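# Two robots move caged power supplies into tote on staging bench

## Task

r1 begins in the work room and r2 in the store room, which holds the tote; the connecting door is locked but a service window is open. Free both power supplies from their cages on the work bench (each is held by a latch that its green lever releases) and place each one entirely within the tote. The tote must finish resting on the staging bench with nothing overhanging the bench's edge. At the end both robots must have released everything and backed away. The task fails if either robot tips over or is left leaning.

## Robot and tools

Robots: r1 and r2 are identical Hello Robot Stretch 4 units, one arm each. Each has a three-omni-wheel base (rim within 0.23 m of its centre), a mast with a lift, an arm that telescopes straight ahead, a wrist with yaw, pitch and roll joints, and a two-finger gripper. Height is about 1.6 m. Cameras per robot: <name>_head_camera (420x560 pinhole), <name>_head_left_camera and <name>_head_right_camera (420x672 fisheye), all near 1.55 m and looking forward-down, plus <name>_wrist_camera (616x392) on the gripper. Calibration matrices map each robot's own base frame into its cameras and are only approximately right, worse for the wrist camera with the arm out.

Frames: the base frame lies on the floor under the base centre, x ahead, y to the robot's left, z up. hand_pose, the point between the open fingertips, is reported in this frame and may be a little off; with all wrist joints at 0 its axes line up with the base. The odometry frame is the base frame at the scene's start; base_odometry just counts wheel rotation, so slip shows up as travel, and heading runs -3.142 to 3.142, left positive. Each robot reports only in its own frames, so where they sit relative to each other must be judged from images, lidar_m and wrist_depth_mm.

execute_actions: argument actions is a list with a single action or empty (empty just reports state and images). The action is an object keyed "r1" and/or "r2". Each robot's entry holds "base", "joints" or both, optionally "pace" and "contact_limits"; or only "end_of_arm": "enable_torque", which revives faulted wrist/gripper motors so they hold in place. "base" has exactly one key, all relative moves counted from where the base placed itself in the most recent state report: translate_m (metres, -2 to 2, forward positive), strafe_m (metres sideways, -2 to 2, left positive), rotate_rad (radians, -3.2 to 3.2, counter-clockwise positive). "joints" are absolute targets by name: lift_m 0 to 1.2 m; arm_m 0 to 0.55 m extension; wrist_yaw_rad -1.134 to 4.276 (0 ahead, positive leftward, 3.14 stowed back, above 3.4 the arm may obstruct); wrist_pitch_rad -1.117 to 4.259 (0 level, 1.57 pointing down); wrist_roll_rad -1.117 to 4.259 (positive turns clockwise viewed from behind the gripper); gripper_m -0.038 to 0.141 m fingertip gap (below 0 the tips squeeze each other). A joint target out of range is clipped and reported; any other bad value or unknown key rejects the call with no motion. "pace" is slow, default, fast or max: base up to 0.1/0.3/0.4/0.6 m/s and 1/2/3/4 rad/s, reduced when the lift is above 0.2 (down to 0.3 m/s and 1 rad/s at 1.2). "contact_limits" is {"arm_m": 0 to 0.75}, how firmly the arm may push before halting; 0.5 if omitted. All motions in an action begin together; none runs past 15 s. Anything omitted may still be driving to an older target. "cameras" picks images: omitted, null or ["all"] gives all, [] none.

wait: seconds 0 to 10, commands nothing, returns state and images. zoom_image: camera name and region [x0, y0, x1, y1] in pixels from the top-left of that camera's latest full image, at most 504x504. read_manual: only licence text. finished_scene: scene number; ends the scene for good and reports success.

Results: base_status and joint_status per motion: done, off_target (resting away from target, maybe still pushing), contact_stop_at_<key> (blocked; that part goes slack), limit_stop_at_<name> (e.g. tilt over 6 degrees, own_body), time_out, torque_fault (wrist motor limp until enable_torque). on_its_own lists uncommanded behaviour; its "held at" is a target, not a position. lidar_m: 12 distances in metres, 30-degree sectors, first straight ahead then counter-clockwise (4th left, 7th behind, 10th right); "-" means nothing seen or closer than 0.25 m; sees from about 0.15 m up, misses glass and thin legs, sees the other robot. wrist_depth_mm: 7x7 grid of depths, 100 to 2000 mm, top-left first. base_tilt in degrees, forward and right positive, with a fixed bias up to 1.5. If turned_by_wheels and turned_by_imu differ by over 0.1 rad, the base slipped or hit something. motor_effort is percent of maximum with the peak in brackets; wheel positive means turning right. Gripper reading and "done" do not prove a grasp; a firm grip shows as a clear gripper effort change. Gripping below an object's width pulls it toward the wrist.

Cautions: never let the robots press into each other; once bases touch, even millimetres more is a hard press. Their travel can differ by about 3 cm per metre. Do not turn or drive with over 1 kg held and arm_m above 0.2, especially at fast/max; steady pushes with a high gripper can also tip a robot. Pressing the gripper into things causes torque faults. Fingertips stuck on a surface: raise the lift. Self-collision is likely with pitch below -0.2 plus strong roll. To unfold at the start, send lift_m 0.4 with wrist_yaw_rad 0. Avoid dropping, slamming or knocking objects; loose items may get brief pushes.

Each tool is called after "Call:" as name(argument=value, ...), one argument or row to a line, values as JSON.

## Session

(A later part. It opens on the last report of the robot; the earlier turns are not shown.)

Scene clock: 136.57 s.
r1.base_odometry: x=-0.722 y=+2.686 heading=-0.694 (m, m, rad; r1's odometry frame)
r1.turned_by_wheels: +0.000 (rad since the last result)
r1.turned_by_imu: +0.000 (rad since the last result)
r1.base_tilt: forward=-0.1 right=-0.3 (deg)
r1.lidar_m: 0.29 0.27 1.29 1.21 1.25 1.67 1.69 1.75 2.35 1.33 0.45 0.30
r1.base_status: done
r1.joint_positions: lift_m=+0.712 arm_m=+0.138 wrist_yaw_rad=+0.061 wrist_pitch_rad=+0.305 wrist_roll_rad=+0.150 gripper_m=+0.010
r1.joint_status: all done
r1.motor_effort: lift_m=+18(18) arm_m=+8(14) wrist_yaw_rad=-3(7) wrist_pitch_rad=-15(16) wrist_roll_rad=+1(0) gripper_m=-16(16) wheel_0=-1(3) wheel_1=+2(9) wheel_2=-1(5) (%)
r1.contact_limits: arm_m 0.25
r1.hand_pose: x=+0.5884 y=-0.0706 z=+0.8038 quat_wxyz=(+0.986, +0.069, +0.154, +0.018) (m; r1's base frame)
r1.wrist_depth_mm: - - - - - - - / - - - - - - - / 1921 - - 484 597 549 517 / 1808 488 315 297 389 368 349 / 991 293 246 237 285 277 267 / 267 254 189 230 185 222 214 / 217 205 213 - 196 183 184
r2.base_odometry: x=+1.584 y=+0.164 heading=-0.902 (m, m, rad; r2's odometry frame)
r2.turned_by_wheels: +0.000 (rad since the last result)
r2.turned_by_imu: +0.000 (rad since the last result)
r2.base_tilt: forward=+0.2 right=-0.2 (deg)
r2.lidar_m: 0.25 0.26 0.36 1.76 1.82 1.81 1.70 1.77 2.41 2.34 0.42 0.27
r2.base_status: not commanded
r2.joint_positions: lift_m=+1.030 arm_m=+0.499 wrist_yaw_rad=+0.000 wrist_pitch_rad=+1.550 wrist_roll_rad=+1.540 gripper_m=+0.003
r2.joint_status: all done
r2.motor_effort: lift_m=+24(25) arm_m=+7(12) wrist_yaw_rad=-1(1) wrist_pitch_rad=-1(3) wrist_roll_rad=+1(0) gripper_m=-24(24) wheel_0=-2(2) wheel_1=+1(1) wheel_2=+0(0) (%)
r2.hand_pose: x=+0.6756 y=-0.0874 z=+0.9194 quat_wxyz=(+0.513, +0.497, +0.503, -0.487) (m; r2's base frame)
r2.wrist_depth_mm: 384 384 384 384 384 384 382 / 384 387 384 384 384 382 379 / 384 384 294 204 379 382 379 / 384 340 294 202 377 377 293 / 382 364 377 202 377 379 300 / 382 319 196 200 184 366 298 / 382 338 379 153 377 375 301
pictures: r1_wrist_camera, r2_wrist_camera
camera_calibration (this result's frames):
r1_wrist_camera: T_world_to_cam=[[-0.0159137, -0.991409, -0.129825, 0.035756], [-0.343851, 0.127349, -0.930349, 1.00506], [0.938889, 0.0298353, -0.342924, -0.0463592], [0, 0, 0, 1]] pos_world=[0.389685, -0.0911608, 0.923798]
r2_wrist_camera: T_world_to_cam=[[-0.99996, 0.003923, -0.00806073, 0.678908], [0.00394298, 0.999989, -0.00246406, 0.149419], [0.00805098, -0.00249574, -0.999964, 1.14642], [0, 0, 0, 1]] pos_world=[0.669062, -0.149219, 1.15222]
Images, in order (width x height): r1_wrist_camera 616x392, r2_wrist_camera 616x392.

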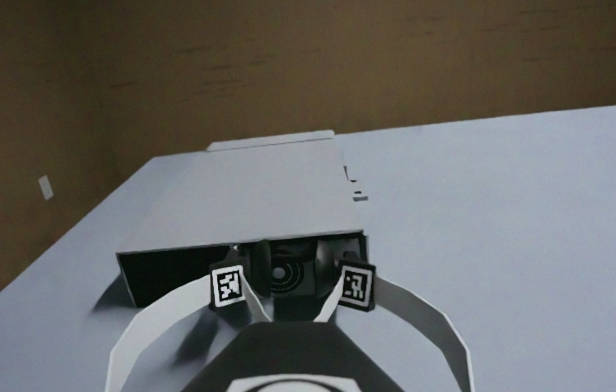

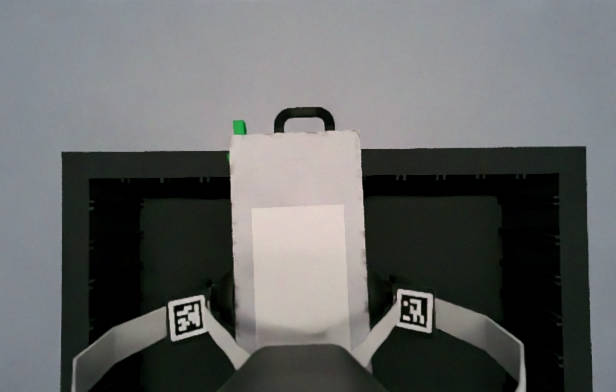

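Call:
execute_actions(
  actions=[
    {"r1":{"joints":{"arm_m":0.146,"gripper_m":-0.012,"lift_m":0.710},"pace":"slow","contact_limits":{"arm_m":0.3}},"r2":{"base":{"strafe_m":0.052},"joints":{"arm_m":0.548,"wrist_roll_rad":1.575,"lift_m":1.0},"pace":"default"}},
  ],
  cameras=["r1_wrist_camera","r2_wrist_camera"],
)

Call:
zoom_image(
  camera="r1_wrist_camera",
  region=[280, 210, 400, 290],
)

Scene clock: 137.90 s.
r1.base_odometry: x=-0.722 y=+2.686 heading=-0.694 (m, m, rad; r1's odometry frame)
r1.turned_by_wheels: +0.000 (rad since the last result)
r1.turned_by_imu: +0.000 (rad since the last result)
r1.base_tilt: forward=+0.0 right=-0.5 (deg)
r1.lidar_m: 0.28 0.27 1.27 1.21 1.26 1.71 1.68 1.77 2.29 1.38 0.44 0.29
r1.base_status: not commanded
r1.joint_positions: lift_m=+0.710 arm_m=+0.144 wrist_yaw_rad=+0.060 wrist_pitch_rad=+0.306 wrist_roll_rad=+0.150 gripper_m=-0.011
r1.joint_status: all done
r1.motor_effort: lift_m=+17(18) arm_m=+10(12) wrist_yaw_rad=+0(6) wrist_pitch_rad=-17(16) wrist_roll_rad=+0(1) gripper_m=-22(22) wheel_0=+1(1) wheel_1=+2(2) wheel_2=-3(3) (%)
r1.contact_limits: arm_m 0.3
r1.hand_pose: x=+0.5950 y=-0.0709 z=+0.8016 quat_wxyz=(+0.985, +0.069, +0.154, +0.018) (m; r1's base frame)
r1.wrist_depth_mm: - - - - - - - / - - - - - - - / 1921 - - 466 585 535 504 / 1863 473 310 291 384 362 345 / 357 273 238 229 281 273 263 / 264 236 188 227 185 216 211 / 214 204 209 - 194 180 181
r2.base_odometry: x=+1.625 y=+0.196 heading=-0.902 (m, m, rad; r2's odometry frame)
r2.turned_by_wheels: +0.000 (rad since the last result)
r2.turned_by_imu: +0.000 (rad since the last result)
r2.base_tilt: forward=+0.1 right=-0.2 (deg)
r2.lidar_m: 0.25 0.27 0.36 1.69 1.75 1.80 1.69 1.76 2.33 2.34 0.39 0.26
r2.base_status: done
r2.joint_positions: lift_m=+1.000 arm_m=+0.547 wrist_yaw_rad=+0.000 wrist_pitch_rad=+1.550 wrist_roll_rad=+1.575 gripper_m=+0.003
r2.joint_status: all done
r2.motor_effort: lift_m=+21(23) arm_m=+7(11) wrist_yaw_rad=+0(1) wrist_pitch_rad=+0(3) wrist_roll_rad=+1(1) gripper_m=-24(25) wheel_0=-3(11) wheel_1=+1(8) wheel_2=+0(1) (%)
r2.hand_pose: x=+0.7236 y=-0.0874 z=+0.8897 quat_wxyz=(+0.504, +0.506, +0.494, -0.496) (m; r2's base frame)
r2.wrist_depth_mm: 355 351 353 353 353 353 351 / 353 265 264 266 264 263 264 / 353 285 317 204 349 347 343 / 353 286 349 202 349 345 349 / 353 282 351 201 349 347 347 / 353 263 198 200 183 347 347 / 351 263 345 153 334 324 329
pictures: r1_wrist_camera, r2_wrist_camera
camera_calibration (this result's frames):
r1_wrist_camera: T_world_to_cam=[[-0.0170426, -0.991398, -0.129765, 0.0359082], [-0.344452, 0.127661, -0.930084, 1.00547], [0.938649, 0.0288468, -0.343665, -0.0525766], [0, 0, 0, 1]] pos_world=[0.396299, -0.0912433, 0.921763]
r2_wrist_camera: T_world_to_cam=[[-0.999204, 0.0390535, -0.00812172, 0.729215], [0.0390689, 0.999235, -0.00174413, 0.123036], [0.00804739, -0.00206005, -0.999965, 1.11638], [0, 0, 0, 1]] pos_world=[0.714844, -0.14912, 1.12247]
Images, in order (width x height): r1_wrist_camera 616x392, r2_wrist_camera 616x392.

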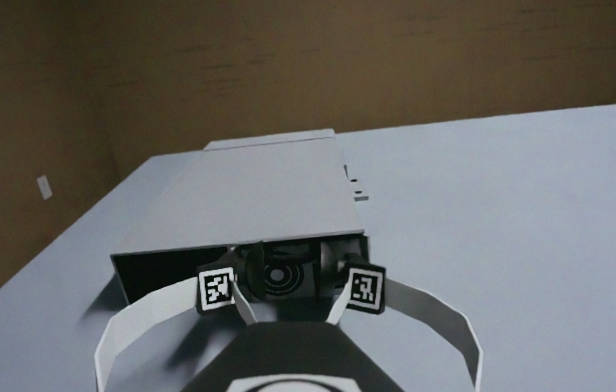

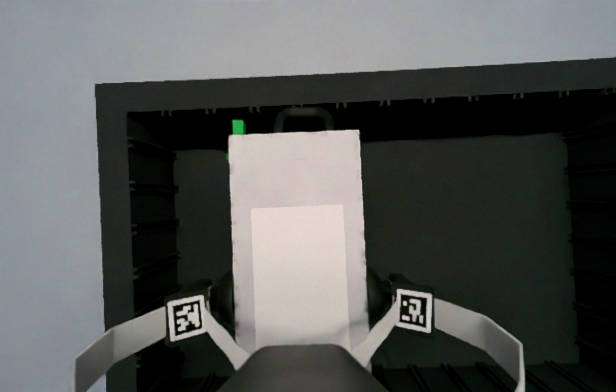

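Region (280, 210, 400, 290) of r1_wrist_camera's 616x392 image, scaled by 4.200.

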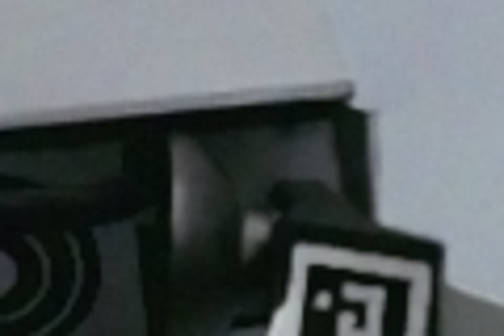

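Call:
execute_actions(
  actions=[
    {"r1":{"joints":{"arm_m":0.153,"gripper_m":-0.036,"lift_m":0.708},"pace":"slow","contact_limits":{"arm_m":0.3}},"r2":{"base":{"strafe_m":0.004},"joints":{"lift_m":0.908},"pace":"slow"}},
  ],
  cameras=["r1_wrist_camera","r2_wrist_camera"],
)

Scene clock: 139.67 s.
r1.base_odometry: x=-0.722 y=+2.686 heading=-0.694 (m, m, rad; r1's odometry frame)
r1.turned_by_wheels: +0.000 (rad since the last result)
r1.turned_by_imu: +0.000 (rad since the last result)
r1.base_tilt: forward=-0.1 right=-0.4 (deg)
r1.lidar_m: 0.26 0.29 1.30 1.22 1.26 1.68 1.68 1.78 2.36 1.35 0.44 0.28
r1.base_status: not commanded
r1.joint_positions: lift_m=+0.708 arm_m=+0.151 wrist_yaw_rad=+0.058 wrist_pitch_rad=+0.307 wrist_roll_rad=+0.150 gripper_m=-0.035
r1.joint_status: all done
r1.motor_effort: lift_m=+17(17) arm_m=+11(12) wrist_yaw_rad=+5(12) wrist_pitch_rad=-19(19) wrist_roll_rad=+2(1) gripper_m=-25(28) wheel_0=+3(3) wheel_1=+3(3) wheel_2=-5(6) (%)
r1.contact_limits: arm_m 0.3
r1.hand_pose: x=+0.6015 y=-0.0713 z=+0.7994 quat_wxyz=(+0.985, +0.069, +0.154, +0.017) (m; r1's base frame)
r1.wrist_depth_mm: - - - - - - - / - - - - - - - / - - - 452 574 530 500 / 1863 462 303 283 375 355 338 / 351 256 230 226 268 270 258 / 259 165 194 225 185 211 208 / 211 202 206 - 191 178 179
r2.base_odometry: x=+1.628 y=+0.198 heading=-0.902 (m, m, rad; r2's odometry frame)
r2.turned_by_wheels: +0.000 (rad since the last result)
r2.turned_by_imu: +0.000 (rad since the last result)
r2.base_tilt: forward=+0.2 right=-0.2 (deg)
r2.lidar_m: 0.25 0.26 0.38 1.69 1.73 1.79 1.71 1.77 2.37 2.40 0.41 0.28
r2.base_status: done
r2.joint_positions: lift_m=+0.908 arm_m=+0.547 wrist_yaw_rad=+0.000 wrist_pitch_rad=+1.550 wrist_roll_rad=+1.575 gripper_m=+0.003
r2.joint_status: all done
r2.motor_effort: lift_m=+19(20) arm_m=+7(7) wrist_yaw_rad=-1(1) wrist_pitch_rad=-1(1) wrist_roll_rad=-2(0) gripper_m=-23(24) wheel_0=-4(9) wheel_1=+3(6) wheel_2=+0(1) (%)
r2.hand_pose: x=+0.7236 y=-0.0874 z=+0.7979 quat_wxyz=(+0.504, +0.506, +0.494, -0.496) (m; r2's base frame)
r2.wrist_depth_mm: 173 173 173 173 172 173 172 / 177 211 216 226 234 242 249 / 181 259 259 218 258 257 257 / 180 258 258 212 257 257 257 / 178 258 259 206 257 256 256 / 177 228 196 200 184 255 256 / 172 240 257 152 255 256 255
pictures: r1_wrist_camera, r2_wrist_camera
camera_calibration (this result's frames):
r1_wrist_camera: T_world_to_cam=[[-0.0185858, -0.991376, -0.129723, 0.0362275], [-0.345097, 0.128133, -0.92978, 1.0059], [0.938383, 0.0274863, -0.344502, -0.0587476], [0, 0, 0, 1]] pos_world=[0.402935, -0.0913592, 0.919728]
r2_wrist_camera: T_world_to_cam=[[-0.999199, 0.0391866, -0.00810386, 0.728469], [0.039202, 0.99923, -0.00174195, 0.122777], [0.00802936, -0.00205825, -0.999966, 1.02459], [0, 0, 0, 1]] pos_world=[0.714845, -0.14912, 1.03067]
Images, in order (width x height): r1_wrist_camera 616x392, r2_wrist_camera 616x392.

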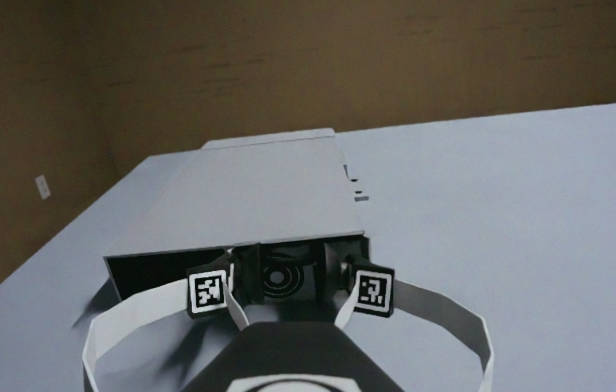

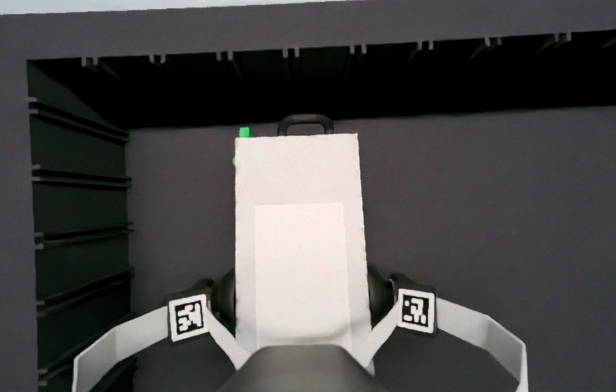

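Call:
execute_actions(
  actions=[
    {"r1":{"joints":{"arm_m":0.133},"pace":"slow","contact_limits":{"arm_m":0.5}},"r2":{"base":{"strafe_m":-0.010},"pace":"slow"}},
  ],
  cameras=["r1_wrist_camera","r2_wrist_camera"],
)

Scene clock: 141.00 s.
r1.base_odometry: x=-0.722 y=+2.686 heading=-0.694 (m, m, rad; r1's odometry frame)
r1.turned_by_wheels: +0.000 (rad since the last result)
r1.turned_by_imu: +0.000 (rad since the last result)
r1.base_tilt: forward=+0.0 right=-0.3 (deg)
r1.lidar_m: 0.27 0.30 1.27 1.20 1.26 1.69 1.68 1.77 2.31 1.33 0.39 0.28
r1.base_status: not commanded
r1.joint_positions: lift_m=+0.708 arm_m=+0.135 wrist_yaw_rad=+0.061 wrist_pitch_rad=+0.305 wrist_roll_rad=+0.150 gripper_m=-0.035
r1.joint_status: all done
r1.motor_effort: lift_m=+19(19) arm_m=-10(18) wrist_yaw_rad=-5(17) wrist_pitch_rad=-14(19) wrist_roll_rad=+1(1) gripper_m=-28(32) wheel_0=-1(3) wheel_1=+0(3) wheel_2=+1(5) (%)
r1.contact_limits: arm_m 0.5
r1.hand_pose: x=+0.5856 y=-0.0705 z=+0.7997 quat_wxyz=(+0.986, +0.069, +0.154, +0.019) (m; r1's base frame)
r1.wrist_depth_mm: - - - - - - - / - - - - - - - / 1863 - 668 459 585 535 500 / 1808 469 303 286 379 357 338 / 353 287 243 229 278 271 259 / 262 162 183 228 184 211 207 / 212 201 207 - 191 180 179
r2.base_odometry: x=+1.620 y=+0.192 heading=-0.902 (m, m, rad; r2's odometry frame)
r2.turned_by_wheels: +0.000 (rad since the last result)
r2.turned_by_imu: +0.001 (rad since the last result)
r2.base_tilt: forward=+0.1 right=-0.3 (deg)
r2.lidar_m: 0.25 0.27 0.38 1.70 1.76 1.81 1.72 1.75 2.36 2.37 0.40 0.29
r2.base_status: done
r2.joint_positions: lift_m=+0.908 arm_m=+0.547 wrist_yaw_rad=+0.000 wrist_pitch_rad=+1.550 wrist_roll_rad=+1.575 gripper_m=+0.003
r2.joint_status: not commanded
r2.motor_effort: lift_m=+19(19) arm_m=+8(7) wrist_yaw_rad=+0(0) wrist_pitch_rad=-1(1) wrist_roll_rad=-1(1) gripper_m=-23(24) wheel_0=+4(9) wheel_1=-2(6) wheel_2=+0(1) (%)
r2.hand_pose: x=+0.7236 y=-0.0874 z=+0.7979 quat_wxyz=(+0.504, +0.506, +0.494, -0.496) (m; r2's base frame)
r2.wrist_depth_mm: 262 263 173 172 172 172 171 / 173 181 189 196 204 209 221 / 182 255 258 218 258 257 257 / 180 258 258 212 257 256 257 / 178 257 258 205 257 256 255 / 177 230 196 200 184 255 256 / 171 240 257 151 256 256 255
pictures: r1_wrist_camera, r2_wrist_camera
camera_calibration (this result's frames):
r1_wrist_camera: T_world_to_cam=[[-0.0154313, -0.991391, -0.130022, 0.0352065], [-0.343838, 0.127368, -0.930351, 1.00026], [0.938902, 0.03035, -0.342844, -0.0451454], [0, 0, 0, 1]] pos_world=[0.386859, -0.0911284, 0.919696]
r2_wrist_camera: T_world_to_cam=[[-0.999199, 0.0391871, -0.00810398, 0.728471], [0.0392024, 0.99923, -0.00174194, 0.122776], [0.00802947, -0.00205824, -0.999966, 1.02457], [0, 0, 0, 1]] pos_world=[0.714848, -0.14912, 1.03065]
Images, in order (width x height): r1_wrist_camera 616x392, r2_wrist_camera 616x392.

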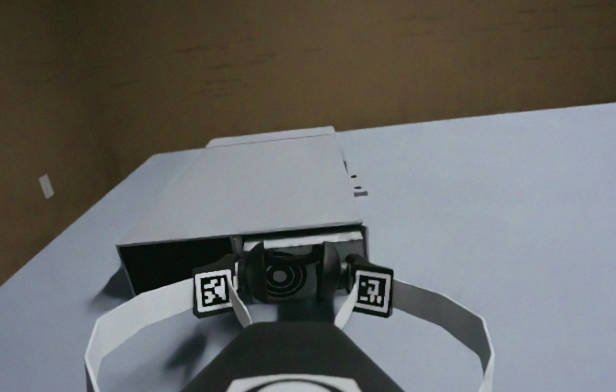

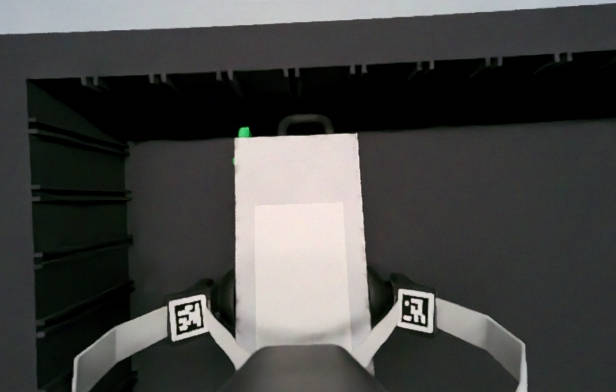

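Call:
execute_actions(
  actions=[
    {"r1":{"base":{"translate_m":-0.10},"joints":{"arm_m":0.045},"pace":"slow"},"r2":{"joints":{"gripper_m":0.088},"pace":"slow"}},
  ],
  cameras=["r1_wrist_camera","r2_wrist_camera"],
)

Scene clock: 144.37 s.
r1.base_odometry: x=-0.799 y=+2.750 heading=-0.694 (m, m, rad; r1's odometry frame)
r1.turned_by_wheels: +0.000 (rad since the last result)
r1.turned_by_imu: +0.000 (rad since the last result)
r1.base_tilt: forward=+0.0 right=-0.3 (deg)
r1.lidar_m: 0.38 0.41 1.27 1.22 1.25 1.67 1.60 1.63 2.20 2.90 0.56 0.42
r1.base_status: done
r1.joint_positions: lift_m=+0.708 arm_m=+0.047 wrist_yaw_rad=+0.060 wrist_pitch_rad=+0.307 wrist_roll_rad=+0.150 gripper_m=-0.035
r1.joint_status: all done
r1.motor_effort: lift_m=+19(19) arm_m=-9(9) wrist_yaw_rad=-2(5) wrist_pitch_rad=-21(21) wrist_roll_rad=-1(1) gripper_m=-27(29) wheel_0=-2(6) wheel_1=-2(5) wheel_2=+0(7) (%)
r1.hand_pose: x=+0.4973 y=-0.0707 z=+0.7992 quat_wxyz=(+0.985, +0.069, +0.155, +0.018) (m; r1's base frame)
r1.wrist_depth_mm: - - - - - - - / - - - - - - - / 1863 - 564 504 574 530 496 / 1863 469 433 300 382 355 340 / 364 327 300 228 277 267 259 / 260 163 195 227 184 211 208 / 211 201 207 - 191 179 179
r2.base_odometry: x=+1.620 y=+0.192 heading=-0.902 (m, m, rad; r2's odometry frame)
r2.turned_by_wheels: +0.000 (rad since the last result)
r2.turned_by_imu: +0.001 (rad since the last result)
r2.base_tilt: forward=+0.2 right=-0.2 (deg)
r2.lidar_m: 0.26 0.27 0.36 1.70 1.76 1.81 1.70 1.78 2.36 2.35 0.38 0.26
r2.base_status: not commanded
r2.joint_positions: lift_m=+0.908 arm_m=+0.547 wrist_yaw_rad=+0.000 wrist_pitch_rad=+1.551 wrist_roll_rad=+1.575 gripper_m=+0.088
r2.joint_status: all done
r2.motor_effort: lift_m=+19(19) arm_m=+7(7) wrist_yaw_rad=+1(1) wrist_pitch_rad=-1(4) wrist_roll_rad=+1(0) gripper_m=-1(23) wheel_0=+4(4) wheel_1=-2(2) wheel_2=+0(0) (%)
r2.hand_pose: x=+0.7235 y=-0.0874 z=+0.7979 quat_wxyz=(+0.504, +0.506, +0.494, -0.496) (m; r2's base frame)
r2.wrist_depth_mm: 264 263 174 174 174 173 173 / 175 180 189 197 203 209 220 / 181 254 259 220 259 258 258 / 179 260 259 219 258 257 257 / 177 259 259 219 257 257 256 / 177 242 197 218 199 257 257 / 175 225 257 122 256 257 255
pictures: r1_wrist_camera, r2_wrist_camera
camera_calibration (this result's frames):
r1_wrist_camera: T_world_to_cam=[[-0.0165226, -0.991391, -0.129886, 0.0339642], [-0.345577, 0.12756, -0.92968, 0.969758], [0.938245, 0.029525, -0.34471, 0.0393642], [0, 0, 0, 1]] pos_world=[0.298754, -0.0911932, 0.919545]
r2_wrist_camera: T_world_to_cam=[[-0.999191, 0.0394671, -0.00773604, 0.728067], [0.0394818, 0.999219, -0.00175643, 0.122591], [0.00766067, -0.00206044, -0.999969, 1.02481], [0, 0, 0, 1]] pos_world=[0.714787, -0.149119, 1.03062]
Images, in order (width x height): r1_wrist_camera 616x392, r2_wrist_camera 616x392.

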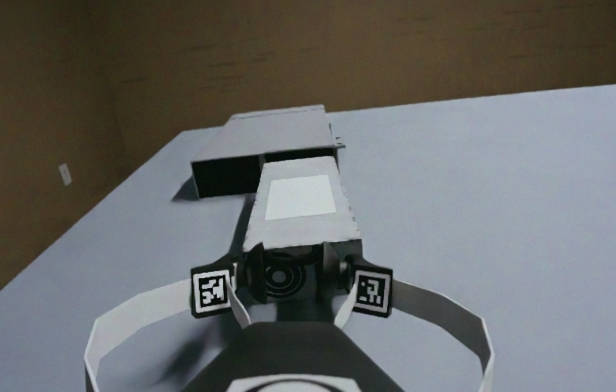

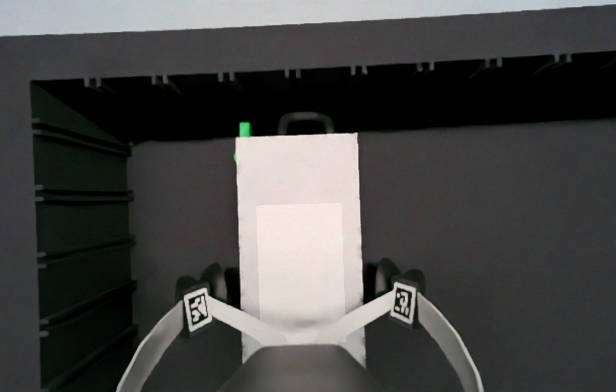

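Call:
execute_actions(
  actions=[
    {"r1":{"joints":{"arm_m":0.012,"gripper_m":0.036},"pace":"default"},"r2":{"joints":{"lift_m":1.03},"pace":"fast"}},
  ],
  cameras=[],
)

Call:
execute_actions(
  actions=[
    {"r1":{"base":{"translate_m":-0.015},"joints":{"arm_m":0.0},"pace":"fast"},"r2":{"base":{"translate_m":-0.06},"joints":{"arm_m":0.25},"pace":"max"}},
  ],
  cameras=["r1_wrist_camera"],
)

Scene clock: 146.37 s.
r1.base_odometry: x=-0.799 y=+2.750 heading=-0.694 (m, m, rad; r1's odometry frame)
r1.turned_by_wheels: +0.000 (rad since the last result)
r1.turned_by_imu: +0.000 (rad since the last result)
r1.base_tilt: forward=-0.1 right=-0.4 (deg)
r1.lidar_m: 0.38 0.39 1.27 1.21 1.26 1.70 1.57 1.63 2.16 2.92 0.56 0.37
r1.base_status: not commanded
r1.joint_positions: lift_m=+0.708 arm_m=+0.014 wrist_yaw_rad=+0.060 wrist_pitch_rad=+0.302 wrist_roll_rad=+0.150 gripper_m=+0.036
r1.joint_status: all done
r1.motor_effort: lift_m=+19(19) arm_m=-8(9) wrist_yaw_rad=-1(4) wrist_pitch_rad=-5(20) wrist_roll_rad=+0(1) gripper_m=-3(30) wheel_0=-3(2) wheel_1=-2(2) wheel_2=+0(0) (%)
r1.hand_pose: x=+0.4646 y=-0.0708 z=+0.8006 quat_wxyz=(+0.986, +0.070, +0.152, +0.018) (m; r1's base frame)
r1.wrist_depth_mm: - - - - - - - / - - - - - - - / 1983 - 609 554 603 549 521 / 1808 492 449 317 394 368 349 / 1008 336 290 245 290 274 266 / 267 256 189 228 193 220 213 / 216 205 211 - 190 182 183
r2.base_odometry: x=+1.620 y=+0.192 heading=-0.902 (m, m, rad; r2's odometry frame)
r2.turned_by_wheels: +0.000 (rad since the last result)
r2.turned_by_imu: +0.000 (rad since the last result)
r2.base_tilt: forward=+0.1 right=-0.2 (deg)
r2.lidar_m: 0.25 0.26 0.37 1.71 1.77 1.76 1.72 1.78 2.36 2.40 0.41 0.28
r2.base_status: not commanded
r2.joint_positions: lift_m=+1.030 arm_m=+0.547 wrist_yaw_rad=+0.000 wrist_pitch_rad=+1.550 wrist_roll_rad=+1.575 gripper_m=+0.088
r2.joint_status: all done
r2.motor_effort: lift_m=+23(24) arm_m=+7(7) wrist_yaw_rad=+0(0) wrist_pitch_rad=-1(2) wrist_roll_rad=-4(1) gripper_m=-2(1) wheel_0=+4(4) wheel_1=-2(2) wheel_2=+0(0) (%)
r2.hand_pose: x=+0.7235 y=-0.0874 z=+0.9196 quat_wxyz=(+0.504, +0.506, +0.494, -0.496) (m; r2's base frame)
r2.wrist_depth_mm: 387 389 387 384 382 384 384 / 387 387 384 384 384 382 294 / 387 340 351 342 382 382 343 / 387 336 382 342 382 379 355 / 384 327 382 340 379 379 355 / 387 317 197 342 200 377 362 / 384 314 377 122 375 340 340
pictures: none
No camera images: the call's "cameras" was empty. Leave "cameras" out to get every camera's image.

Scene clock: 147.97 s.
r1.base_odometry: x=-0.810 y=+2.759 heading=-0.694 (m, m, rad; r1's odometry frame)
r1.turned_by_wheels: +0.000 (rad since the last result)
r1.turned_by_imu: +0.000 (rad since the last result)
r1.base_tilt: forward=+0.0 right=-0.3 (deg)
r1.lidar_m: 0.39 0.42 1.29 1.18 1.24 1.67 1.57 1.65 2.16 2.91 0.59 0.44
r1.base_status: done
r1.joint_positions: lift_m=+0.708 arm_m=+0.002 wrist_yaw_rad=+0.060 wrist_pitch_rad=+0.302 wrist_roll_rad=+0.150 gripper_m=+0.036
r1.joint_status: all done
r1.motor_effort: lift_m=+19(19) arm_m=-9(11) wrist_yaw_rad=+0(3) wrist_pitch_rad=-6(7) wrist_roll_rad=+1(0) gripper_m=-2(4) wheel_0=+1(6) wheel_1=+0(4) wheel_2=-2(8) (%)
r1.hand_pose: x=+0.4536 y=-0.0707 z=+0.8005 quat_wxyz=(+0.986, +0.070, +0.152, +0.018) (m; r1's base frame)
r1.wrist_depth_mm: - - - - - - - / - - - - - - - / 1921 - 621 559 609 559 521 / 1863 488 449 320 397 368 353 / 976 334 294 271 290 276 266 / 265 256 188 228 191 220 213 / 217 205 211 - 206 207 615
r2.base_odometry: x=+1.583 y=+0.239 heading=-0.903 (m, m, rad; r2's odometry frame)
r2.turned_by_wheels: -0.001 (rad since the last result)
r2.turned_by_imu: +0.000 (rad since the last result)
r2.base_tilt: forward=+0.1 right=-0.2 (deg)
r2.lidar_m: 0.32 0.34 0.44 1.69 1.77 1.75 1.65 1.74 2.31 2.38 0.50 0.35
r2.base_status: done
r2.joint_positions: lift_m=+1.030 arm_m=+0.251 wrist_yaw_rad=+0.000 wrist_pitch_rad=+1.550 wrist_roll_rad=+1.575 gripper_m=+0.088
r2.joint_status: all done
r2.motor_effort: lift_m=+23(23) arm_m=-7(12) wrist_yaw_rad=+1(1) wrist_pitch_rad=-1(2) wrist_roll_rad=-1(0) gripper_m=-2(2) wheel_0=-4(8) wheel_1=-2(7) wheel_2=-1(12) (%)
r2.hand_pose: x=+0.4281 y=-0.0874 z=+0.9196 quat_wxyz=(+0.504, +0.506, +0.494, -0.496) (m; r2's base frame)
r2.wrist_depth_mm: 389 389 384 384 1138 1160 1138 / 392 389 387 384 1160 1160 1138 / 353 375 387 384 1138 1160 1138 / 384 382 382 384 931 931 1160 / 384 382 384 384 382 931 1138 / 384 382 196 382 200 931 1138 / 382 355 312 122 384 1118 1118
pictures: r1_wrist_camera
camera_calibration (this result's frames):
r1_wrist_camera: T_world_to_cam=[[-0.0161146, -0.991349, -0.130263, 0.0334979], [-0.340941, 0.12792, -0.931341, 0.955171], [0.939947, 0.0294037, -0.340053, 0.0763608], [0, 0, 0, 1]] pos_world=[0.254422, -0.0912225, 0.91992]
Images, in order (width x height): r1_wrist_camera 616x392.

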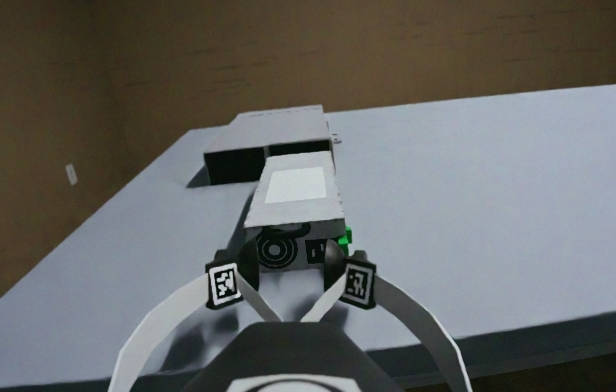

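Call:
execute_actions(
  actions=[
    {"r1":{"joints":{"lift_m":0.98,"gripper_m":0.11,"wrist_yaw_rad":0,"wrist_roll_rad":0},"pace":"max"},"r2":{"base":{"rotate_rad":0.04},"joints":{"arm_m":0.0,"wrist_roll_rad":0.645,"gripper_m":0.04},"pace":"max"}},
  ],
  cameras=[],
)

Call:
execute_actions(
  actions=[
    {"r1":{"base":{"strafe_m":0.012},"joints":{"wrist_pitch_rad":1.55,"arm_m":0.418},"pace":"max"},"r2":{"base":{"strafe_m":-0.25},"joints":{"lift_m":0.5},"pace":"max"}},
  ],
  cameras=["r1_wrist_camera"],
)

Scene clock: 150.40 s.
r1.base_odometry: x=-0.810 y=+2.759 heading=-0.694 (m, m, rad; r1's odometry frame)
r1.turned_by_wheels: +0.000 (rad since the last result)
r1.turned_by_imu: +0.000 (rad since the last result)
r1.base_tilt: forward=-0.1 right=-0.4 (deg)
r1.lidar_m: 0.38 0.41 1.28 1.20 1.25 1.66 1.58 1.63 2.17 2.92 0.60 0.43
r1.base_status: not commanded
r1.joint_positions: lift_m=+0.980 arm_m=+0.002 wrist_yaw_rad=+0.000 wrist_pitch_rad=+0.302 wrist_roll_rad=+0.000 gripper_m=+0.110
r1.joint_status: all done
r1.motor_effort: lift_m=+22(26) arm_m=-9(9) wrist_yaw_rad=-2(4) wrist_pitch_rad=-7(7) wrist_roll_rad=-3(4) gripper_m=+0(3) wheel_0=+1(1) wheel_1=+0(0) wheel_2=-2(2) (%)
r1.hand_pose: x=+0.4488 y=-0.0874 z=+1.0723 quat_wxyz=(+0.989, +0.000, +0.150, +0.000) (m; r1's base frame)
r1.wrist_depth_mm: - - - - - - - / - - - - - - - / - - - - - - - / - - - - - - - / - - 732 788 809 842 866 / 1661 621 580 591 615 668 668 / 1397 525 539 - 564 539 564
r2.base_odometry: x=+1.583 y=+0.239 heading=-0.863 (m, m, rad; r2's odometry frame)
r2.turned_by_wheels: +0.039 (rad since the last result)
r2.turned_by_imu: +0.040 (rad since the last result)
r2.base_tilt: forward=+0.1 right=-0.3 (deg)
r2.lidar_m: 0.30 0.32 0.46 1.69 1.78 1.71 1.63 1.72 2.40 2.38 0.49 0.36
r2.base_status: done
r2.joint_positions: lift_m=+1.030 arm_m=+0.003 wrist_yaw_rad=+0.000 wrist_pitch_rad=+1.550 wrist_roll_rad=+0.645 gripper_m=+0.040
r2.joint_status: all done
joint sent to its limit — the command would take r2.arm_m past its lower limit, so that joint was sent only as far as its limit.
r2.motor_effort: lift_m=+23(23) arm_m=-8(9) wrist_yaw_rad=+1(0) wrist_pitch_rad=-1(1) wrist_roll_rad=-1(10) gripper_m=-4(2) wheel_0=-3(7) wheel_1=-2(6) wheel_2=-2(5) (%)
r2.hand_pose: x=+0.1797 y=-0.0874 z=+0.9196 quat_wxyz=(+0.677, +0.227, +0.664, -0.222) (m; r2's base frame)
r2.wrist_depth_mm: 377 394 394 392 1182 1160 1160 / 389 392 389 415 1160 1182 1182 / 389 389 392 1182 1182 1160 1182 / 387 387 1138 1160 1160 1138 1138 / 384 1160 1138 931 1138 1160 1160 / 1078 1118 196 931 198 1160 1138 / 1118 1138 1138 123 931 1160 1138
pictures: none
No camera images: the call's "cameras" was empty. Leave "cameras" out to get every camera's image.

Scene clock: 152.40 s.
r1.base_odometry: x=-0.803 y=+2.768 heading=-0.695 (m, m, rad; r1's odometry frame)
r1.turned_by_wheels: +0.000 (rad since the last result)
r1.turned_by_imu: +0.000 (rad since the last result)
r1.base_tilt: forward=-0.1 right=-0.3 (deg)
r1.lidar_m: 0.38 0.42 1.27 1.20 1.23 1.68 1.58 1.64 2.15 2.93 0.58 0.42
r1.base_status: done
r1.joint_positions: lift_m=+0.980 arm_m=+0.416 wrist_yaw_rad=+0.000 wrist_pitch_rad=+1.550 wrist_roll_rad=+0.000 gripper_m=+0.110
r1.joint_status: all done
r1.motor_effort: lift_m=+21(22) arm_m=+8(11) wrist_yaw_rad=-3(0) wrist_pitch_rad=-1(0) wrist_roll_rad=-1(1) gripper_m=+0(1) wheel_0=+1(6) wheel_1=-2(6) wheel_2=-1(0) (%)
r1.hand_pose: x=+0.5934 y=-0.0874 z=+0.8696 quat_wxyz=(+0.714, +0.000, +0.700, +0.000) (m; r1's base frame)
r1.wrist_depth_mm: 312 315 274 278 327 329 332 / 315 315 320 281 329 330 334 / 319 322 324 290 332 336 338 / 320 324 327 291 334 336 342 / 324 325 327 293 336 340 343 / 325 327 291 294 338 343 347 / 329 332 332 - 342 345 349
r2.base_odometry: x=+1.393 y=+0.077 heading=-0.863 (m, m, rad; r2's odometry frame)
r2.turned_by_wheels: +0.000 (rad since the last result)
r2.turned_by_imu: +0.000 (rad since the last result)
r2.base_tilt: forward=+0.1 right=-0.2 (deg)
r2.lidar_m: 0.31 0.33 0.47 1.95 2.05 1.72 1.65 1.69 2.40 2.12 0.45 0.32
r2.base_status: done
r2.joint_positions: lift_m=+0.500 arm_m=+0.003 wrist_yaw_rad=+0.000 wrist_pitch_rad=+1.550 wrist_roll_rad=+0.645 gripper_m=+0.040
r2.joint_status: all done
r2.motor_effort: lift_m=+19(20) arm_m=-7(7) wrist_yaw_rad=+0(1) wrist_pitch_rad=-1(0) wrist_roll_rad=-2(3) gripper_m=-3(2) wheel_0=+1(11) wheel_1=-1(11) wheel_2=+0(2) (%)
r2.hand_pose: x=+0.1797 y=-0.0874 z=+0.3899 quat_wxyz=(+0.678, +0.227, +0.664, -0.222) (m; r2's base frame)
r2.wrist_depth_mm: 627 634 634 634 634 621 634 / 627 627 627 627 627 627 627 / 627 621 621 621 627 627 621 / 621 621 621 627 627 615 615 / 615 615 615 415 459 621 621 / 615 615 197 399 198 615 615 / 609 609 402 123 399 402 615
pictures: r1_wrist_camera
camera_calibration (this result's frames):
r1_wrist_camera: T_world_to_cam=[[0.00199993, -0.999438, 0.0334743, -0.125635], [-0.999802, -0.00133642, 0.0198321, 0.621848], [-0.0197762, -0.0335073, -0.999243, 1.10617], [0, 0, 0, 1]] pos_world=[0.643853, -0.0876686, 1.09721]
Images, in order (width x height): r1_wrist_camera 616x392.

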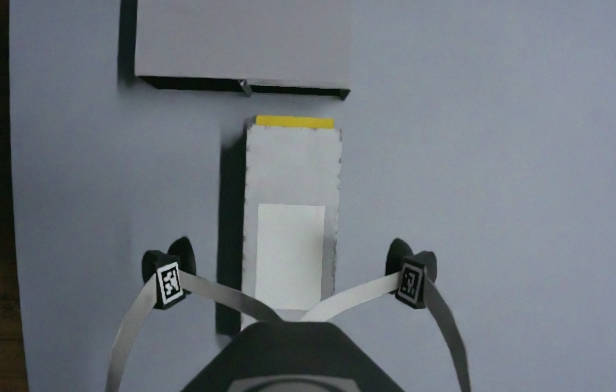

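Call:
execute_actions(
  actions=[
    {"r1":{"joints":{"lift_m":0.90,"gripper_m":0.092,"wrist_roll_rad":0.03},"pace":"default"},"r2":{"base":{"strafe_m":-0.12},"pace":"max"}},
  ],
  cameras=[],
)

Call:
execute_actions(
  actions=[
    {"r1":{"joints":{"gripper_m":0.015},"pace":"default"},"r2":{"base":{"strafe_m":-0.18},"pace":"max"}},
  ],
  cameras=["r1_wrist_camera"],
)

Scene clock: 153.83 s.
r1.base_odometry: x=-0.803 y=+2.768 heading=-0.695 (m, m, rad; r1's odometry frame)
r1.turned_by_wheels: +0.000 (rad since the last result)
r1.turned_by_imu: +0.000 (rad since the last result)
r1.base_tilt: forward=-0.1 right=-0.3 (deg)
r1.lidar_m: 0.38 0.40 1.27 1.19 1.24 1.67 1.56 1.64 2.15 2.91 0.60 0.40
r1.base_status: not commanded
r1.joint_positions: lift_m=+0.900 arm_m=+0.416 wrist_yaw_rad=+0.000 wrist_pitch_rad=+1.550 wrist_roll_rad=+0.030 gripper_m=+0.092
r1.joint_status: all done
r1.motor_effort: lift_m=+17(20) arm_m=+8(9) wrist_yaw_rad=-1(1) wrist_pitch_rad=+0(1) wrist_roll_rad=+0(4) gripper_m=-1(2) wheel_0=+1(1) wheel_1=-2(2) wheel_2=-1(1) (%)
r1.hand_pose: x=+0.5934 y=-0.0874 z=+0.7900 quat_wxyz=(+0.714, +0.011, +0.700, -0.010) (m; r1's base frame)
r1.wrist_depth_mm: 237 196 200 201 249 251 253 / 240 241 244 246 250 252 256 / 240 245 244 211 252 254 257 / 244 245 247 213 254 257 257 / 246 247 213 212 255 258 262 / 248 249 212 214 257 262 264 / 248 252 253 - 259 264 265
r2.base_odometry: x=+1.302 y=-0.001 heading=-0.863 (m, m, rad; r2's odometry frame)
r2.turned_by_wheels: +0.000 (rad since the last result)
r2.turned_by_imu: +0.000 (rad since the last result)
r2.base_tilt: forward=+0.2 right=-0.1 (deg)
r2.lidar_m: 0.32 0.32 0.47 2.06 2.16 1.72 1.65 1.71 2.27 2.02 0.48 0.30
r2.base_status: done
r2.joint_positions: lift_m=+0.500 arm_m=+0.003 wrist_yaw_rad=+0.000 wrist_pitch_rad=+1.550 wrist_roll_rad=+0.645 gripper_m=+0.040
r2.joint_status: not commanded
r2.motor_effort: lift_m=+19(18) arm_m=-7(8) wrist_yaw_rad=+0(0) wrist_pitch_rad=+0(1) wrist_roll_rad=-3(4) gripper_m=-2(5) wheel_0=-1(13) wheel_1=+0(12) wheel_2=+0(1) (%)
r2.hand_pose: x=+0.1797 y=-0.0874 z=+0.3899 quat_wxyz=(+0.678, +0.227, +0.664, -0.222) (m; r2's base frame)
r2.wrist_depth_mm: 627 634 634 627 634 627 634 / 627 627 627 627 627 627 634 / 627 621 627 627 621 621 621 / 621 627 615 621 621 621 621 / 615 609 621 415 459 615 615 / 615 615 197 402 198 609 615 / 609 615 399 123 399 402 615
pictures: none
No camera images: the call's "cameras" was empty. Leave "cameras" out to get every camera's image.

Scene clock: 155.40 s.
r1.base_odometry: x=-0.803 y=+2.768 heading=-0.695 (m, m, rad; r1's odometry frame)
r1.turned_by_wheels: +0.000 (rad since the last result)
r1.turned_by_imu: +0.000 (rad since the last result)
r1.base_tilt: forward=+0.0 right=-0.3 (deg)
r1.lidar_m: 0.38 0.42 1.26 1.20 1.24 1.68 1.58 1.64 2.20 2.92 0.60 0.43
r1.base_status: not commanded
r1.joint_positions: lift_m=+0.900 arm_m=+0.416 wrist_yaw_rad=+0.000 wrist_pitch_rad=+1.550 wrist_roll_rad=+0.030 gripper_m=+0.016
r1.joint_status: all done
r1.motor_effort: lift_m=+20(21) arm_m=+9(8) wrist_yaw_rad=-2(3) wrist_pitch_rad=+0(1) wrist_roll_rad=+2(0) gripper_m=-28(28) wheel_0=+1(1) wheel_1=-2(2) wheel_2=-1(1) (%)
r1.hand_pose: x=+0.5933 y=-0.0874 z=+0.7897 quat_wxyz=(+0.714, +0.011, +0.700, -0.010) (m; r1's base frame)
r1.wrist_depth_mm: 234 194 196 198 244 247 251 / 237 240 242 242 249 252 251 / 238 242 244 193 249 253 254 / 242 244 246 195 253 254 257 / 243 246 195 195 253 256 259 / 246 176 196 197 190 258 260 / 246 249 251 - 259 263 263
r2.base_odometry: x=+1.165 y=-0.118 heading=-0.863 (m, m, rad; r2's odometry frame)
r2.turned_by_wheels: +0.000 (rad since the last result)
r2.turned_by_imu: +0.000 (rad since the last result)
r2.base_tilt: forward=+0.1 right=-0.2 (deg)
r2.lidar_m: 0.30 0.32 0.46 2.23 2.34 1.71 1.65 1.74 2.08 1.84 1.90 0.31
r2.base_status: done
r2.joint_positions: lift_m=+0.500 arm_m=+0.003 wrist_yaw_rad=+0.000 wrist_pitch_rad=+1.550 wrist_roll_rad=+0.645 gripper_m=+0.040
r2.joint_status: not commanded
r2.motor_effort: lift_m=+19(18) arm_m=-8(7) wrist_yaw_rad=+0(0) wrist_pitch_rad=+0(1) wrist_roll_rad=-4(2) gripper_m=-3(3) wheel_0=-1(15) wheel_1=-1(11) wheel_2=+0(1) (%)
r2.hand_pose: x=+0.1797 y=-0.0874 z=+0.3899 quat_wxyz=(+0.678, +0.227, +0.664, -0.222) (m; r2's base frame)
r2.wrist_depth_mm: 627 634 627 480 627 634 627 / 634 627 627 621 627 621 627 / 627 621 627 627 627 621 627 / 627 627 621 627 621 615 621 / 615 621 615 415 455 621 621 / 615 615 197 399 198 615 615 / 615 609 402 123 399 404 615
pictures: r1_wrist_camera
camera_calibration (this result's frames):
r1_wrist_camera: T_world_to_cam=[[-0.0277381, -0.999075, 0.0328615, -0.104801], [-0.999394, 0.028409, 0.0201269, 0.625471], [-0.0210419, -0.0322833, -0.999257, 1.02719], [0, 0, 0, 1]] pos_world=[0.643798, -0.0893116, 1.01728]
Images, in order (width x height): r1_wrist_camera 616x392.

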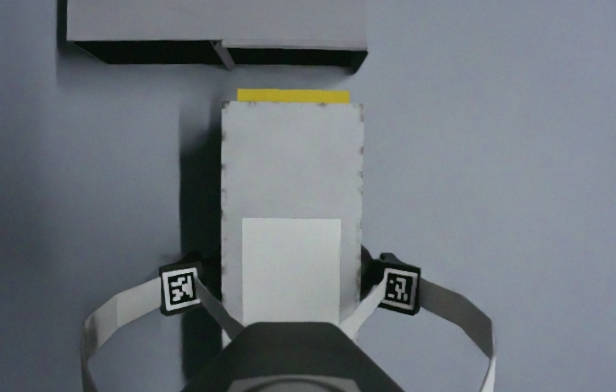

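Call:
execute_actions(
  actions=[
    {"r1":{"base":{"strafe_m":-1.35},"joints":{"lift_m":0.93,"arm_m":0.0},"pace":"fast"},"r2":{"base":{"strafe_m":-1.46},"joints":{"lift_m":1.12,"gripper_m":0.11},"pace":"max"}},
  ],
  cameras=[],
)

Scene clock: 160.67 s.
r1.base_odometry: x=-1.667 y=+1.731 heading=-0.694 (m, m, rad; r1's odometry frame)
r1.turned_by_wheels: +0.000 (rad since the last result)
r1.turned_by_imu: +0.006 (rad since the last result)
r1.base_tilt: forward=-0.1 right=-0.4 (deg)
r1.lidar_m: 0.42 0.45 0.64 2.54 2.24 1.62 1.52 1.55 1.83 1.72 1.61 2.39
r1.base_status: done
r1.joint_positions: lift_m=+0.930 arm_m=+0.002 wrist_yaw_rad=+0.000 wrist_pitch_rad=+1.550 wrist_roll_rad=+0.030 gripper_m=+0.016
r1.joint_status: all done
r1.motor_effort: lift_m=+25(28) arm_m=-9(7) wrist_yaw_rad=-1(3) wrist_pitch_rad=-2(3) wrist_roll_rad=+0(1) gripper_m=-27(27) wheel_0=+0(7) wheel_1=+1(10) wheel_2=+0(1) (%)
r1.hand_pose: x=+0.1793 y=-0.0874 z=+0.8193 quat_wxyz=(+0.714, +0.011, +0.700, -0.010) (m; r1's base frame)
r1.wrist_depth_mm: 991 976 991 1025 1025 1042 1060 / 991 1008 976 991 1042 1042 1025 / 976 991 1008 194 1025 1042 1060 / 1025 1008 831 194 1060 1042 1060 / 1025 1025 195 196 1025 1060 1060 / 1042 176 195 197 190 1078 1078 / 1008 1025 1042 - 1060 1098 1118
r2.base_odometry: x=+0.055 y=-1.067 heading=-0.864 (m, m, rad; r2's odometry frame)
r2.turned_by_wheels: +0.000 (rad since the last result)
r2.turned_by_imu: +0.001 (rad since the last result)
r2.base_tilt: forward=+0.0 right=-0.2 (deg)
r2.lidar_m: 2.44 3.18 1.16 1.25 2.37 1.72 1.67 0.81 0.58 0.55 0.41 0.51
r2.base_status: done
r2.joint_positions: lift_m=+1.120 arm_m=+0.003 wrist_yaw_rad=+0.000 wrist_pitch_rad=+1.550 wrist_roll_rad=+0.645 gripper_m=+0.110
r2.joint_status: all done
r2.motor_effort: lift_m=+22(25) arm_m=-7(7) wrist_yaw_rad=+0(1) wrist_pitch_rad=-1(1) wrist_roll_rad=-1(2) gripper_m=-1(3) wheel_0=-2(15) wheel_1=+0(13) wheel_2=+0(0) (%)
r2.hand_pose: x=+0.1797 y=-0.0874 z=+1.0096 quat_wxyz=(+0.677, +0.227, +0.664, -0.222) (m; r2's base frame)
r2.wrist_depth_mm: 1255 1255 1255 1281 976 368 330 / 1255 1281 1281 1255 1182 798 342 / 1229 1255 1255 1255 1229 960 707 / 1255 1229 1255 1229 1229 1160 798 / 1229 1229 1229 1042 1229 1229 960 / 1255 1229 213 1025 206 1229 1160 / 1229 1255 1205 124 1229 1229 1255
pictures: none
No camera images: the call's "cameras" was empty. Leave "cameras" out to get every camera's image.

Call:
execute_actions(
  actions=[
    {"r1":{"base":{"rotate_rad":-0.911},"joints":{"lift_m":0.5,"wrist_roll_rad":0.64},"pace":"fast"},"r2":{"base":{"rotate_rad":-0.917},"pace":"max"}},
  ],
  cameras=["r1_head_camera"],
)

Scene clock: 164.37 s.
r1.base_odometry: x=-1.667 y=+1.731 heading=-1.605 (m, m, rad; r1's odometry frame)
r1.turned_by_wheels: -0.911 (rad since the last result)
r1.turned_by_imu: -0.922 (rad since the last result)
r1.base_tilt: forward=-0.1 right=-0.4 (deg)
r1.lidar_m: 1.64 2.78 0.42 0.46 0.71 2.56 2.03 1.54 1.52 1.64 1.79 1.59
r1.base_status: done
r1.joint_positions: lift_m=+0.500 arm_m=+0.002 wrist_yaw_rad=+0.000 wrist_pitch_rad=+1.550 wrist_roll_rad=+0.640 gripper_m=+0.016
r1.joint_status: all done
r1.motor_effort: lift_m=+21(23) arm_m=-9(9) wrist_yaw_rad=-2(2) wrist_pitch_rad=-1(0) wrist_roll_rad=-2(3) gripper_m=-28(27) wheel_0=+2(5) wheel_1=+2(8) wheel_2=+0(5) (%)
r1.hand_pose: x=+0.1794 y=-0.0874 z=+0.3897 quat_wxyz=(+0.678, +0.225, +0.664, -0.220) (m; r1's base frame)
r1.wrist_depth_mm: 585 580 591 597 603 609 621 / 585 585 591 603 609 615 621 / 591 597 603 194 615 621 627 / 591 603 609 195 615 627 634 / 591 609 195 196 415 634 640 / 603 176 196 198 191 634 640 / 609 609 407 - 418 539 647
r2.base_odometry: x=+0.055 y=-1.067 heading=-1.780 (m, m, rad; r2's odometry frame)
r2.turned_by_wheels: -0.916 (rad since the last result)
r2.turned_by_imu: -0.923 (rad since the last result)
r2.base_tilt: forward=+0.2 right=-0.2 (deg)
r2.lidar_m: 0.38 0.62 3.06 1.45 1.16 3.68 2.13 1.70 1.41 0.74 0.56 0.40
r2.base_status: done
r2.joint_positions: lift_m=+1.120 arm_m=+0.003 wrist_yaw_rad=+0.000 wrist_pitch_rad=+1.550 wrist_roll_rad=+0.645 gripper_m=+0.110
r2.joint_status: not commanded
r2.motor_effort: lift_m=+22(22) arm_m=-7(7) wrist_yaw_rad=+0(0) wrist_pitch_rad=-1(0) wrist_roll_rad=-2(3) gripper_m=-2(1) wheel_0=+4(10) wheel_1=+2(7) wheel_2=+4(8) (%)
r2.hand_pose: x=+0.1797 y=-0.0874 z=+1.0096 quat_wxyz=(+0.677, +0.227, +0.664, -0.222) (m; r2's base frame)
r2.wrist_depth_mm: 329 330 676 707 715 715 707 / 1060 1042 1025 1042 1025 1025 976 / 1255 1255 1255 1229 1255 1281 1255 / 1255 1255 1255 1255 1229 1229 1255 / 1229 1255 1229 1025 1229 1229 1229 / 1229 1229 213 1025 205 1255 1229 / 1205 1229 1255 123 1229 1229 1229
pictures: r1_head_camera
Images, in order (width x height): r1_head_camera 420x560.

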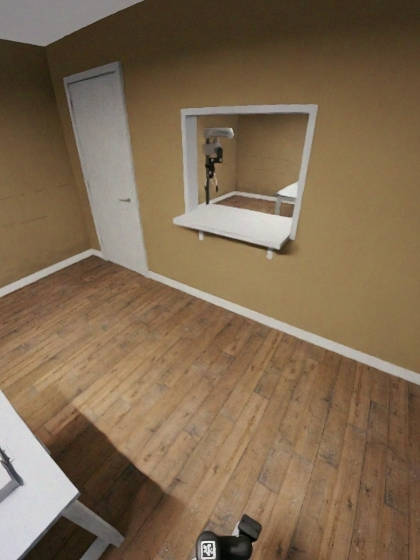

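Call:
execute_actions(
  actions=[
    {"r1":{"base":{"translate_m":1.445},"joints":{"lift_m":1.085,"arm_m":0.2},"pace":"max"}},
  ],
  cameras=["r1_head_camera","r1_wrist_camera"],
)

Scene clock: 168.87 s.
r1.base_odometry: x=-1.716 y=+0.287 heading=-1.606 (m, m, rad; r1's odometry frame)
r1.turned_by_wheels: +0.000 (rad since the last result)
r1.turned_by_imu: +0.002 (rad since the last result)
r1.base_tilt: forward=-0.1 right=-0.4 (deg)
r1.lidar_m: 0.25 0.58 2.35 2.53 1.13 1.10 3.10 2.44 1.68 0.43 0.36 0.34
r1.base_status: done
r1.joint_positions: lift_m=+1.085 arm_m=+0.199 wrist_yaw_rad=+0.000 wrist_pitch_rad=+1.550 wrist_roll_rad=+0.640 gripper_m=+0.016
r1.joint_status: all done
r1.motor_effort: lift_m=+25(30) arm_m=+8(11) wrist_yaw_rad=-2(1) wrist_pitch_rad=-2(8) wrist_roll_rad=+3(2) gripper_m=-26(29) wheel_0=-2(6) wheel_1=-2(5) wheel_2=+0(12) (%)
r1.hand_pose: x=+0.3755 y=-0.0874 z=+0.9744 quat_wxyz=(+0.678, +0.225, +0.664, -0.220) (m; r1's base frame)
r1.wrist_depth_mm: 267 271 273 276 279 282 283 / 270 271 276 276 281 285 286 / 271 274 276 193 283 287 287 / 274 278 279 195 287 289 291 / 1182 1160 195 196 1205 1229 1205 / 1160 176 195 198 190 1255 1229 / 1160 1182 1205 - 991 1281 1255
r2.base_odometry: x=+0.055 y=-1.067 heading=-1.780 (m, m, rad; r2's odometry frame)
r2.turned_by_wheels: +0.000 (rad since the last result)
r2.turned_by_imu: +0.001 (rad since the last result)
r2.base_tilt: forward=+0.1 right=-0.2 (deg)
r2.lidar_m: 0.39 0.64 3.06 1.41 1.15 3.71 2.13 1.69 1.41 0.76 0.58 0.41
r2.base_status: not commanded
r2.joint_positions: lift_m=+1.120 arm_m=+0.003 wrist_yaw_rad=+0.000 wrist_pitch_rad=+1.550 wrist_roll_rad=+0.645 gripper_m=+0.110
r2.joint_status: not commanded
r2.motor_effort: lift_m=+22(22) arm_m=-7(7) wrist_yaw_rad=+0(0) wrist_pitch_rad=-1(1) wrist_roll_rad=-1(2) gripper_m=+0(0) wheel_0=+5(5) wheel_1=+2(2) wheel_2=+5(5) (%)
r2.hand_pose: x=+0.1797 y=-0.0874 z=+1.0096 quat_wxyz=(+0.677, +0.227, +0.664, -0.222) (m; r2's base frame)
r2.wrist_depth_mm: 329 330 668 715 707 707 707 / 1042 1042 1025 1025 1025 1042 976 / 1255 1255 1255 1281 1281 1255 1255 / 1255 1229 1255 1229 1255 1255 1229 / 1229 1255 1255 1025 1229 1229 1229 / 1255 1229 214 1025 205 1229 1205 / 1229 1255 1229 124 1229 1229 1205
pictures: r1_head_camera, r1_wrist_camera
camera_calibration (this result's frames):
r1_wrist_camera: T_world_to_cam=[[-0.595134, -0.80335, 0.0210664, 0.12472], [-0.802993, 0.595501, 0.0241109, 0.375955], [-0.0319146, -0.00256695, -0.999487, 1.21403], [0, 0, 0, 1]] pos_world=[0.414859, -0.120571, 1.20172]
Images, in order (width x height): r1_head_camera 420x560, r1_wrist_camera 616x392.

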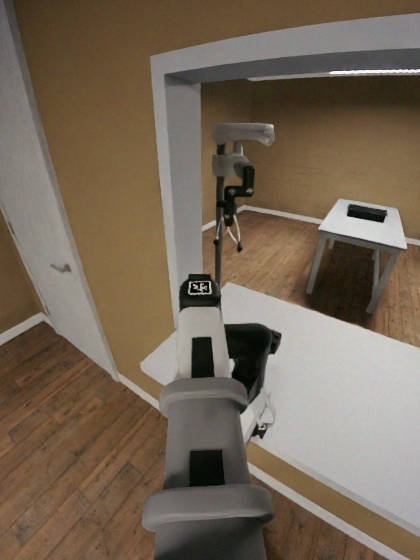

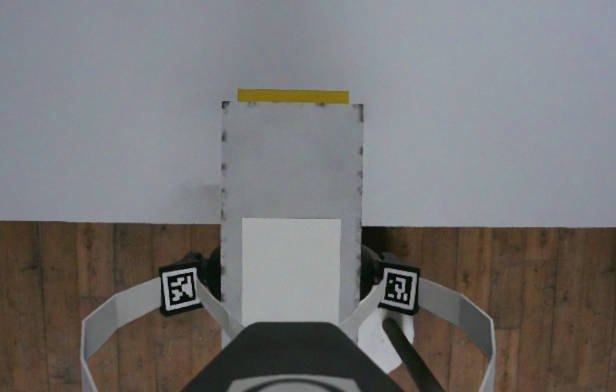

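Call:
execute_actions(
  actions=[
    {"r1":{"base":{"strafe_m":-0.04},"joints":{"arm_m":0.547},"contact_limits":{"arm_m":0.3},"pace":"fast"}},
  ],
  cameras=[],
)

Call:
execute_actions(
  actions=[
    {"r1":{"joints":{"lift_m":1.053},"pace":"default"}},
  ],
  cameras=["r1_wrist_camera","r2_head_camera"],
)

Scene clock: 170.87 s.
r1.base_odometry: x=-1.756 y=+0.288 heading=-1.605 (m, m, rad; r1's odometry frame)
r1.turned_by_wheels: +0.000 (rad since the last result)
r1.turned_by_imu: +0.000 (rad since the last result)
r1.base_tilt: forward=-0.1 right=-0.4 (deg)
r1.lidar_m: 0.38 0.56 2.37 2.53 1.17 1.16 3.10 2.41 1.59 0.45 0.33 0.32
r1.base_status: done
r1.joint_positions: lift_m=+1.085 arm_m=+0.545 wrist_yaw_rad=+0.000 wrist_pitch_rad=+1.550 wrist_roll_rad=+0.640 gripper_m=+0.016
r1.joint_status: all done
r1.motor_effort: lift_m=+25(25) arm_m=+8(10) wrist_yaw_rad=-2(4) wrist_pitch_rad=-1(2) wrist_roll_rad=+0(1) gripper_m=-26(28) wheel_0=+1(6) wheel_1=+1(8) wheel_2=+1(1) (%)
r1.contact_limits: arm_m 0.3
r1.hand_pose: x=+0.7225 y=-0.0874 z=+0.9744 quat_wxyz=(+0.678, +0.225, +0.664, -0.220) (m; r1's base frame)
r1.wrist_depth_mm: 266 270 273 273 278 279 282 / 270 272 273 276 279 283 285 / 271 272 274 193 282 283 287 / 272 274 274 195 283 287 290 / 274 278 195 196 286 290 291 / 277 176 195 197 191 293 296 / 282 281 285 - 293 296 301
r2.base_odometry: x=+0.055 y=-1.067 heading=-1.780 (m, m, rad; r2's odometry frame)
r2.turned_by_wheels: +0.000 (rad since the last result)
r2.turned_by_imu: +0.000 (rad since the last result)
r2.base_tilt: forward=+0.1 right=-0.2 (deg)
r2.lidar_m: 0.41 0.63 3.07 1.41 1.16 3.70 2.12 1.70 1.38 0.74 0.59 0.38
r2.base_status: not commanded
r2.joint_positions: lift_m=+1.120 arm_m=+0.003 wrist_yaw_rad=+0.000 wrist_pitch_rad=+1.550 wrist_roll_rad=+0.645 gripper_m=+0.110
r2.joint_status: not commanded
r2.motor_effort: lift_m=+22(22) arm_m=-7(7) wrist_yaw_rad=+0(0) wrist_pitch_rad=+0(0) wrist_roll_rad=-2(3) gripper_m=+0(1) wheel_0=+4(5) wheel_1=+2(2) wheel_2=+5(4) (%)
r2.hand_pose: x=+0.1797 y=-0.0874 z=+1.0096 quat_wxyz=(+0.677, +0.227, +0.664, -0.222) (m; r2's base frame)
r2.wrist_depth_mm: 330 330 668 707 715 707 707 / 1060 1060 1042 1042 1025 1025 960 / 1255 1255 1281 1255 1255 1255 1255 / 1255 1255 1229 1255 1255 1255 1255 / 1255 1255 1229 1008 1229 1255 1255 / 1229 1255 214 1025 205 1229 1229 / 1255 1229 1229 124 1255 1229 1229
pictures: none
No camera images: the call's "cameras" was empty. Leave "cameras" out to get every camera's image.

Scene clock: 171.80 s.
r1.base_odometry: x=-1.756 y=+0.288 heading=-1.605 (m, m, rad; r1's odometry frame)
r1.turned_by_wheels: +0.000 (rad since the last result)
r1.turned_by_imu: +0.000 (rad since the last result)
r1.base_tilt: forward=+0.0 right=-0.4 (deg)
r1.lidar_m: 0.36 0.54 2.37 2.60 1.18 1.14 3.08 2.40 1.59 0.42 0.33 0.31
r1.base_status: not commanded
r1.joint_positions: lift_m=+1.053 arm_m=+0.546 wrist_yaw_rad=+0.000 wrist_pitch_rad=+1.550 wrist_roll_rad=+0.640 gripper_m=+0.016
r1.joint_status: all done
r1.motor_effort: lift_m=+20(23) arm_m=+8(8) wrist_yaw_rad=-4(2) wrist_pitch_rad=-1(0) wrist_roll_rad=+0(1) gripper_m=-27(28) wheel_0=+1(1) wheel_1=+1(1) wheel_2=+1(1) (%)
r1.hand_pose: x=+0.7225 y=-0.0874 z=+0.9427 quat_wxyz=(+0.678, +0.225, +0.664, -0.220) (m; r1's base frame)
r1.wrist_depth_mm: 236 239 240 242 246 248 251 / 237 241 242 244 248 250 253 / 240 242 244 193 249 253 254 / 241 245 246 193 253 255 257 / 244 246 195 196 254 257 260 / 248 177 196 197 190 259 262 / 249 250 253 - 257 262 265
r2.base_odometry: x=+0.055 y=-1.067 heading=-1.780 (m, m, rad; r2's odometry frame)
r2.turned_by_wheels: +0.000 (rad since the last result)
r2.turned_by_imu: +0.000 (rad since the last result)
r2.base_tilt: forward=+0.1 right=-0.2 (deg)
r2.lidar_m: 0.39 0.61 3.04 1.43 1.17 3.70 2.16 1.72 1.37 0.73 0.57 0.40
r2.base_status: not commanded
r2.joint_positions: lift_m=+1.120 arm_m=+0.003 wrist_yaw_rad=+0.000 wrist_pitch_rad=+1.550 wrist_roll_rad=+0.645 gripper_m=+0.110
r2.joint_status: not commanded
r2.motor_effort: lift_m=+22(22) arm_m=-7(7) wrist_yaw_rad=+0(0) wrist_pitch_rad=+0(0) wrist_roll_rad=-3(2) gripper_m=+0(1) wheel_0=+5(5) wheel_1=+2(2) wheel_2=+5(5) (%)
r2.hand_pose: x=+0.1797 y=-0.0874 z=+1.0096 quat_wxyz=(+0.677, +0.227, +0.664, -0.222) (m; r2's base frame)
r2.wrist_depth_mm: 329 329 676 707 715 707 707 / 1060 1042 1042 1042 1025 1008 960 / 1255 1281 1255 1255 1255 1255 1255 / 1255 1255 1255 1255 1255 1229 1229 / 1229 1255 1255 1025 1281 1255 1229 / 1255 1229 214 1008 205 1229 1229 / 1229 1205 1229 124 1229 1229 1229
pictures: r1_wrist_camera, r2_head_camera
camera_calibration (this result's frames):
r1_wrist_camera: T_world_to_cam=[[-0.595066, -0.803403, 0.0209822, 0.33193], [-0.803048, 0.595431, 0.0239977, 0.655504], [-0.0317732, -0.00256948, -0.999492, 1.19337], [0, 0, 0, 1]] pos_world=[0.761839, -0.120567, 1.17007]
Images, in order (width x height): r1_wrist_camera 616x392, r2_head_camera 420x560.

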